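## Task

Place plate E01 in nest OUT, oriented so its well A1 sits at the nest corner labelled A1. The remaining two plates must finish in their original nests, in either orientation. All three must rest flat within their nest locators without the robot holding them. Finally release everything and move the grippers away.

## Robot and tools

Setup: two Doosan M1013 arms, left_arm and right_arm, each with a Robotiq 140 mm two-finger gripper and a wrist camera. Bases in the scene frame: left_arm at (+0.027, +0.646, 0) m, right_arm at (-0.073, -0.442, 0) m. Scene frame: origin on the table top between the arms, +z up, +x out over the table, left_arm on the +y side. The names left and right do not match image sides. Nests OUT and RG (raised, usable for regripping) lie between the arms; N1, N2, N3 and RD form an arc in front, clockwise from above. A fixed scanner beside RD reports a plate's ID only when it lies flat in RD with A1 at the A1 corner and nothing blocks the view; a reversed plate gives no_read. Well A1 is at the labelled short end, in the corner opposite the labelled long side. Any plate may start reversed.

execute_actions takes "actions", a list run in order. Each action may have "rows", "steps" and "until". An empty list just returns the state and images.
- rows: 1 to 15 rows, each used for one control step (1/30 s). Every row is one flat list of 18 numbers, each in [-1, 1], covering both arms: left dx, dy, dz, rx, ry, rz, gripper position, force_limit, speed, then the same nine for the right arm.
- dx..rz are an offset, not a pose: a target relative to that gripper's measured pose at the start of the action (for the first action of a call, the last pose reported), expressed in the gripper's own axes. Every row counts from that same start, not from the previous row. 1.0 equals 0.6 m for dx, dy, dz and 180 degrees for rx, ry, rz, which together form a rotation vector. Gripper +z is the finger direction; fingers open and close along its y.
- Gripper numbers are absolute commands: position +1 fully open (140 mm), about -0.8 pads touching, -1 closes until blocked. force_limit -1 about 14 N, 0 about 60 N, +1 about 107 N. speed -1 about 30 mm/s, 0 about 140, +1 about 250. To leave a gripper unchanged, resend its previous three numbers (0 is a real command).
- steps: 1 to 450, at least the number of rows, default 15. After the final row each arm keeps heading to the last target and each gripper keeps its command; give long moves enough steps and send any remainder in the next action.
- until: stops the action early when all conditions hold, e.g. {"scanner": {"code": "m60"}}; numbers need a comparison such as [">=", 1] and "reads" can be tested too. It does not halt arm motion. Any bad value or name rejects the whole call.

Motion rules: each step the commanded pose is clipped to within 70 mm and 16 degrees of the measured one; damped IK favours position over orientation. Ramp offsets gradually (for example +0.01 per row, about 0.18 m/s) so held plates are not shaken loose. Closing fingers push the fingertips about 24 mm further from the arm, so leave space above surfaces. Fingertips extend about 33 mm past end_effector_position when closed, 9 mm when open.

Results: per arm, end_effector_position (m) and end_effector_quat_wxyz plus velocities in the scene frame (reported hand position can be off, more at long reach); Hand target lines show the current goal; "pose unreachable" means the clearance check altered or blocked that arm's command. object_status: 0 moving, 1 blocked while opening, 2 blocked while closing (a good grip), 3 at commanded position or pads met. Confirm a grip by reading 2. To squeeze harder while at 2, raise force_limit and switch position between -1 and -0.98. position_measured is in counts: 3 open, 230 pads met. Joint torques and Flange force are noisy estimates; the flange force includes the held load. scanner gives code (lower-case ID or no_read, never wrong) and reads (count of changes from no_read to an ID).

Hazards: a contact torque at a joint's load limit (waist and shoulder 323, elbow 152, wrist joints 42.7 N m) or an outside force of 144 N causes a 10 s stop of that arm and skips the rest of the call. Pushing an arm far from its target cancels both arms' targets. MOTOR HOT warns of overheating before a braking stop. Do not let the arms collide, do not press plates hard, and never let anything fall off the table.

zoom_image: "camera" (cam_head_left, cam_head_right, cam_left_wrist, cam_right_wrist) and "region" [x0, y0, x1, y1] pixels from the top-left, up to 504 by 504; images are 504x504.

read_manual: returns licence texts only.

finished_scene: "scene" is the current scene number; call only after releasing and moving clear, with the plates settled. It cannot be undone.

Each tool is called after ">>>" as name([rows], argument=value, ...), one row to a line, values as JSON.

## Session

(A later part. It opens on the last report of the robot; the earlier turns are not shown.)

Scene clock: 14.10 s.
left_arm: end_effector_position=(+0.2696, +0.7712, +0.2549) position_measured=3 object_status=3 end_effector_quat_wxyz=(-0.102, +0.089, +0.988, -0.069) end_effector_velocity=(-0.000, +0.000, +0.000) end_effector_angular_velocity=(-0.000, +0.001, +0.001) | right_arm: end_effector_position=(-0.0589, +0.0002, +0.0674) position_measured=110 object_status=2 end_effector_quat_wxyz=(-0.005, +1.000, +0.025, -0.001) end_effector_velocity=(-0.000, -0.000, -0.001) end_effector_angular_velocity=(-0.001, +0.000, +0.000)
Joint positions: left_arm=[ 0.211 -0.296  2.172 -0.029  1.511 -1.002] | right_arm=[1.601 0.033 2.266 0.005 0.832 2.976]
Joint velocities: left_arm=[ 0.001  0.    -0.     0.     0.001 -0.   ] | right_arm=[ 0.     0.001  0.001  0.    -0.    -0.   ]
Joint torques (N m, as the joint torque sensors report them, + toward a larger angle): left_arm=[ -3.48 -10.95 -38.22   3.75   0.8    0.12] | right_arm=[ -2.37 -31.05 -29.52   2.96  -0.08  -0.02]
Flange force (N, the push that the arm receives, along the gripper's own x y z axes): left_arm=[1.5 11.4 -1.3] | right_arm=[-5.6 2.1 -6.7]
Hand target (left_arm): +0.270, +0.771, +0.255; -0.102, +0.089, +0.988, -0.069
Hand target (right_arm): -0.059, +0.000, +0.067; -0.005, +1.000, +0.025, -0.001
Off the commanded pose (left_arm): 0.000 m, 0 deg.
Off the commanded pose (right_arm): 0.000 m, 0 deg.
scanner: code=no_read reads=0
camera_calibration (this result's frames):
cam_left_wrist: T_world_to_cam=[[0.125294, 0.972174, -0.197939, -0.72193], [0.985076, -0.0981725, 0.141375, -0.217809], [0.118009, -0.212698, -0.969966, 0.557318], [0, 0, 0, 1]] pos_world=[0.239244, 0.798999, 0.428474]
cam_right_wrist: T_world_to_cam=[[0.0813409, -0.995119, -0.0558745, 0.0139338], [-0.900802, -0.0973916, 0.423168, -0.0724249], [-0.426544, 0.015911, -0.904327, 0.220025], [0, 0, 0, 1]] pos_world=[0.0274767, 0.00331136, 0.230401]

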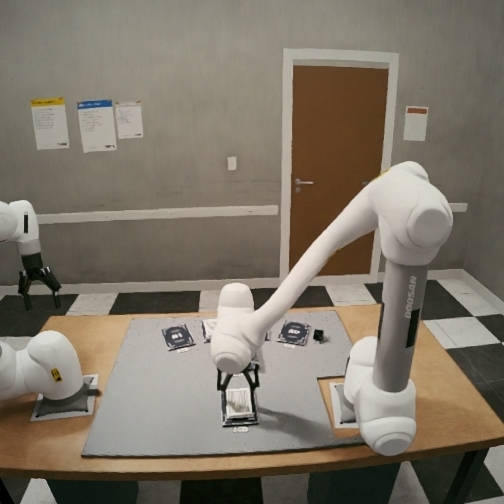

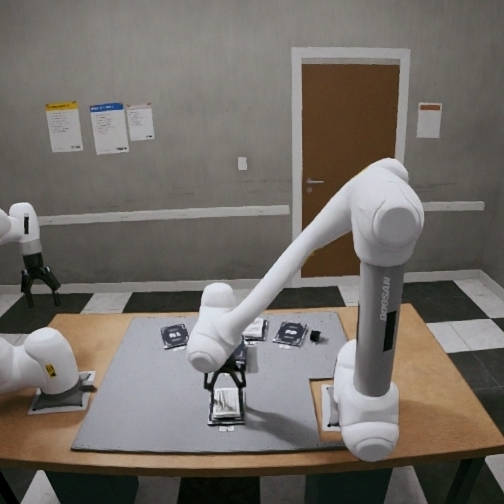

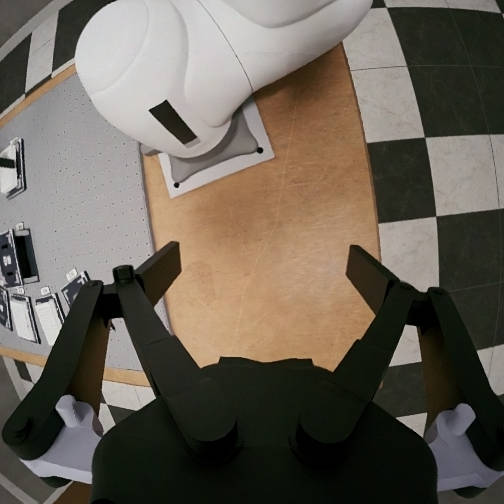

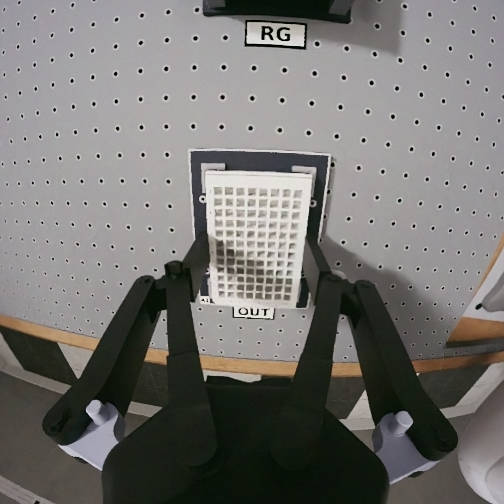

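>>> execute_actions([
  {"rows":[[0,0,0,0,0,0,1,0,0,0,0,0.002,0,0,0,-1,-0.2,-0.7],[0,0,0,0,0,0,1,0,0,0,0,0.004,0,0,0,-1,-0.2,-0.7],[0,0,0,0,0,0,1,0,0,0,0,0.006,0,0,0,-1,-0.2,-0.7],[0,0,0,0,0,0,1,0,0,0,0,0.008,0,0,0,-1,-0.2,-0.7],[0,0,0,0,0,0,1,0,0,0,0,0.0095,0,0,0,-1,-0.2,-0.7],[0,0,0,0,0,0,1,0,0,0,0,0.011,0,0,0,-1,-0.2,-0.7]],"steps":13},
])

>>> zoom_image(camera="cam_right_wrist", region=[150, 120, 360, 330])

Scene clock: 14.87 s.
left_arm: end_effector_position=(+0.2696, +0.7712, +0.2549) position_measured=3 object_status=3 end_effector_quat_wxyz=(-0.102, +0.089, +0.988, -0.069) end_effector_velocity=(+0.000, +0.000, +0.000) end_effector_angular_velocity=(+0.001, -0.001, -0.000) | right_arm: end_effector_position=(-0.0589, +0.0003, +0.0609) position_measured=110 object_status=2 end_effector_quat_wxyz=(-0.005, +1.000, +0.025, -0.001) end_effector_velocity=(+0.000, -0.000, -0.001) end_effector_angular_velocity=(-0.000, +0.000, -0.001)
Joint positions: left_arm=[ 0.211 -0.296  2.172 -0.029  1.511 -1.002] | right_arm=[1.601 0.043 2.272 0.005 0.817 2.977]
Joint velocities: left_arm=[ 0.    -0.    -0.     0.001 -0.001 -0.   ] | right_arm=[-0.     0.001  0.001 -0.    -0.001  0.   ]
Joint torques (N m, as the joint torque sensors report them, + toward a larger angle): left_arm=[ -3.29 -11.04 -38.19   3.87   0.74   0.04] | right_arm=[ -1.97 -33.59 -28.18   2.94   0.37  -0.09]
Flange force (N, the push that the arm receives, along the gripper's own x y z axes): left_arm=[1.0 11.1 -1.3] | right_arm=[-4.5 -2.4 -3.7]
Hand target (left_arm): +0.270, +0.771, +0.255; -0.102, +0.089, +0.988, -0.069
Hand target (right_arm): -0.059, +0.000, +0.061; -0.005, +1.000, +0.025, -0.001
Off the commanded pose (left_arm): 0.000 m, 0 deg.
Off the commanded pose (right_arm): 0.000 m, 0 deg.
scanner: code=no_read reads=0
camera_calibration (this result's frames):
cam_left_wrist: T_world_to_cam=[[0.125294, 0.972174, -0.197939, -0.721931], [0.985076, -0.0981725, 0.141375, -0.217809], [0.118009, -0.212698, -0.969966, 0.557317], [0, 0, 0, 1]] pos_world=[0.239244, 0.798999, 0.428474]
cam_right_wrist: T_world_to_cam=[[0.0813018, -0.995121, -0.0558865, 0.0136464], [-0.900828, -0.0973606, 0.42312, -0.0696297], [-0.426497, 0.0159437, -0.904348, 0.214094], [0, 0, 0, 1]] pos_world=[0.0274766, 0.0033872, 0.22384]

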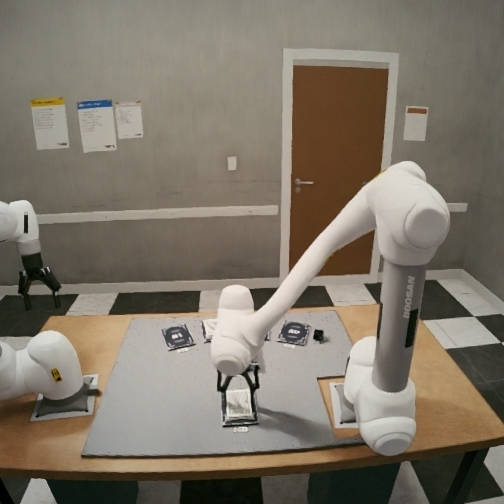

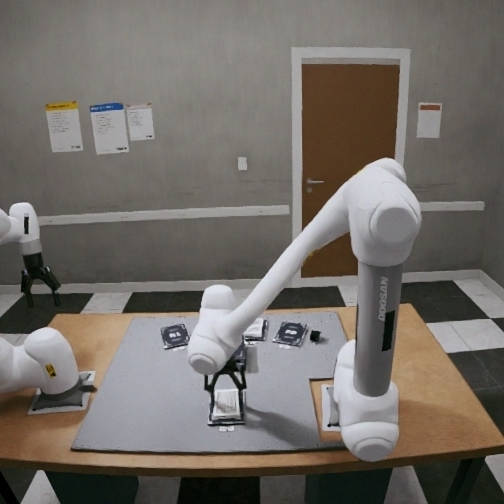

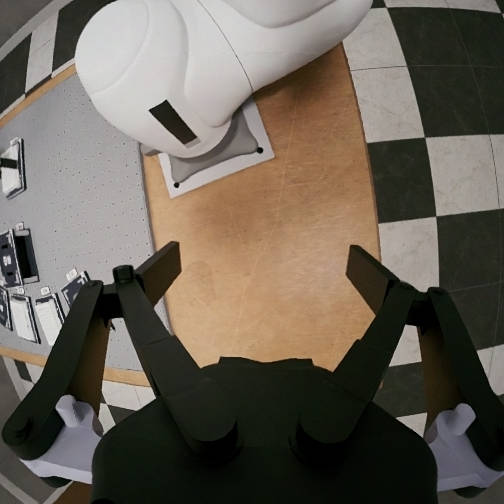

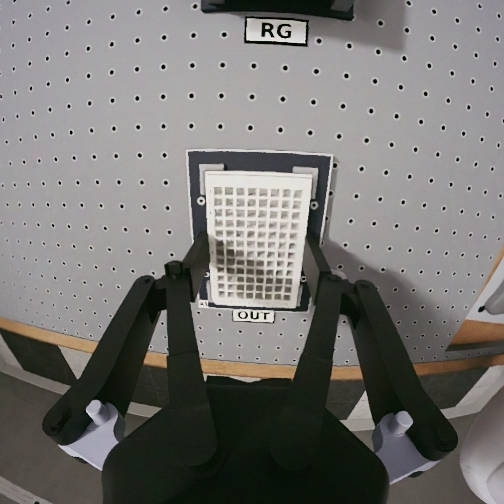

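Region (150, 120, 360, 330) of cam_right_wrist's 504x504 image, scaled by 2.400, with more detail than that image has.

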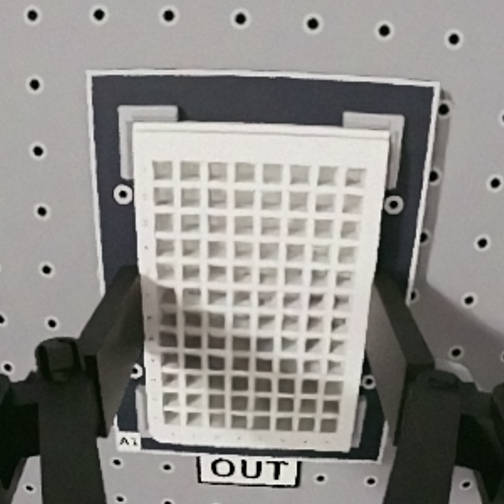

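About 1 mm left; lower 0.9 mm, release, lift.

>>> execute_actions([
  {"rows":[[0,0,0,0,0,0,1,0,0,0,0,0.0008,0,0,0,-1,-0.2,-0.7],[0,0,0,0,0,0,1,0,0,0,0,0.0015,0,0,0,-1,-0.2,-0.7]],"steps":8},
  {"rows":[[0,0,0,0,0,0,1,0,0,0,0,0,0,0,0,0.5,-0.2,-0.6]],"steps":11},
  {"rows":[[0,0,0,0,0,0,1,0,0,0,0,-0.01,0,0,0,0.5,-0.2,-0.6],[0,0,0,0,0,0,1,0,0,0,0,-0.025,0,0,0,0.5,-0.2,-0.6],[0,0,0,0,0,0,1,0,0,0,0,-0.05,0,0,0,0.5,-0.2,-0.6],[0,0,0,0,0,0,1,0,0,0,0,-0.08,0,0,0,0.5,-0.2,-0.6],[0,0,0,0,0,0,1,0,0,0,0,-0.12,0,0,0,0.5,-0.2,-0.6],[0,0,0,0,0,0,1,0,0,0,0,-0.25,0,0,0,0.5,-0.2,-0.6]],"steps":22},
])

>>> zoom_image(camera="cam_right_wrist", region=[190, 130, 330, 270])

>>> zoom_image(camera="cam_head_left", region=[180, 305, 310, 435])

Scene clock: 16.73 s.
left_arm: end_effector_position=(+0.2696, +0.7712, +0.2549) position_measured=3 object_status=3 end_effector_quat_wxyz=(-0.102, +0.089, +0.988, -0.069) end_effector_velocity=(+0.000, +0.000, +0.000) end_effector_angular_velocity=(+0.001, -0.000, +0.001) | right_arm: end_effector_position=(-0.0588, -0.0015, +0.2098) position_measured=66 object_status=3 end_effector_quat_wxyz=(-0.005, +1.000, +0.025, -0.001) end_effector_velocity=(+0.000, +0.001, +0.002) end_effector_angular_velocity=(+0.001, -0.000, -0.001)
Joint positions: left_arm=[ 0.211 -0.296  2.172 -0.029  1.511 -1.002] | right_arm=[ 1.6   -0.122  2.108  0.004  1.146  2.977]
Joint velocities: left_arm=[ 0.    -0.    -0.     0.001 -0.    -0.   ] | right_arm=[-0.    -0.001 -0.003  0.     0.002  0.   ]
Joint torques (N m, as the joint torque sensors report them, + toward a larger angle): left_arm=[ -2.42 -11.26 -38.28   3.81   0.83   0.11] | right_arm=[ -3.91 -24.1  -34.25   3.59   0.52  -0.21]
Flange force (N, the push that the arm receives, along the gripper's own x y z axes): left_arm=[-0.7 9.3 -0.9] | right_arm=[-8.9 -5.0 -4.8]
Flange force at the end of the 1st action (N, along the gripper's axes at the end of the call): left_arm=[1.4 9.1 -1.0] | right_arm=[-4.0 0.5 -8.0]
Flange force at the end of the 2nd action (N, along the gripper's axes at the end of the call): left_arm=[0.6 11.1 -1.2] | right_arm=[-3.3 3.6 -10.2]
Hand target (left_arm): +0.270, +0.771, +0.255; -0.102, +0.089, +0.988, -0.069
Hand target (right_arm): -0.059, -0.001, +0.210; -0.005, +1.000, +0.025, -0.001
Off the commanded pose (left_arm): 0.000 m, 0 deg.
Off the commanded pose (right_arm): 0.000 m, 0 deg.
scanner: code=no_read reads=0
camera_calibration (this result's frames):
cam_left_wrist: T_world_to_cam=[[0.125294, 0.972174, -0.197939, -0.721931], [0.985076, -0.0981726, 0.141375, -0.217809], [0.118009, -0.212698, -0.969966, 0.557318], [0, 0, 0, 1]] pos_world=[0.239244, 0.798999, 0.428474]
cam_right_wrist: T_world_to_cam=[[0.0817281, -0.995091, -0.0558098, 0.0202078], [-0.900706, -0.0977168, 0.423296, -0.132758], [-0.426671, 0.0156731, -0.904271, 0.348865], [0, 0, 0, 1]] pos_world=[0.0276237, 0.0016681, 0.372792]

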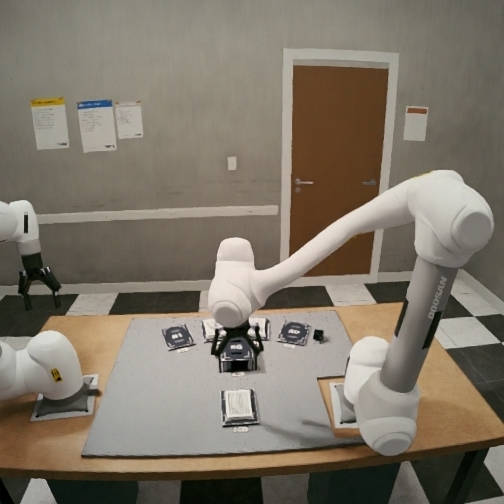

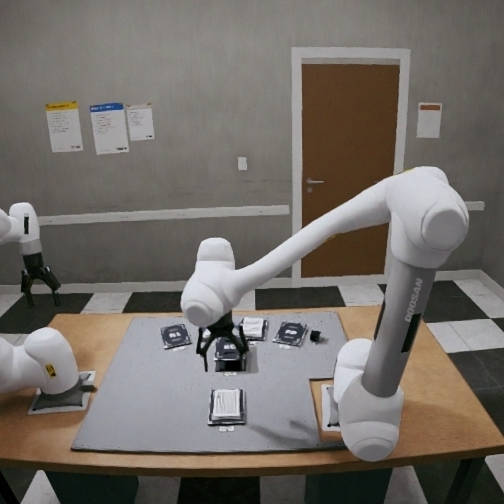

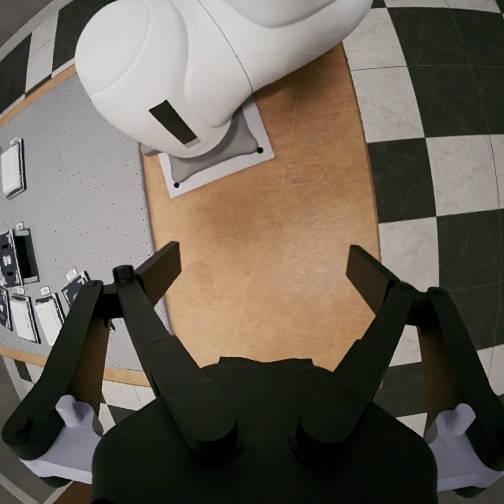

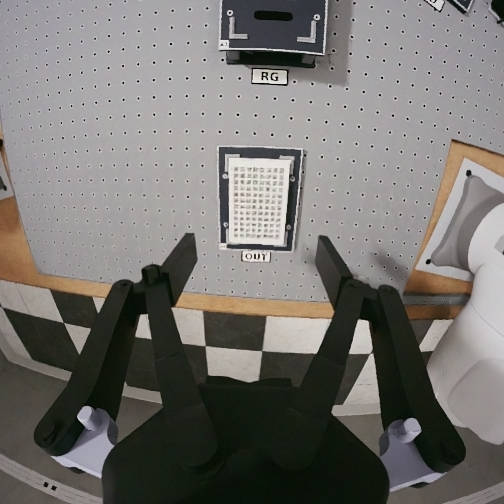

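Region (190, 130, 330, 270) of cam_right_wrist's 504x504 image, scaled by 3.600, with more detail than that image has.

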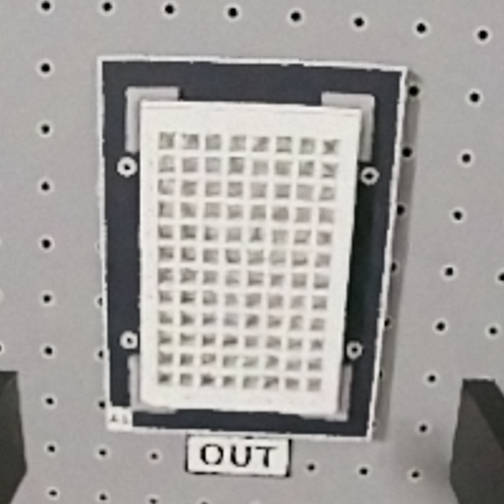

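Region (180, 305, 310, 435) of cam_head_left's 504x504 image, scaled by 3.877, with more detail than that image has.

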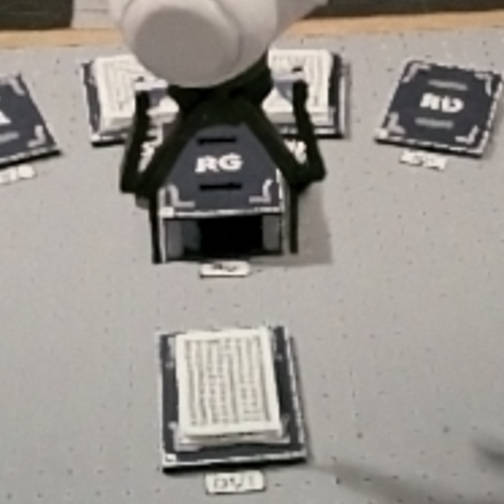

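>>> finished_scene(scene=2)

The scene is finished: the task was done.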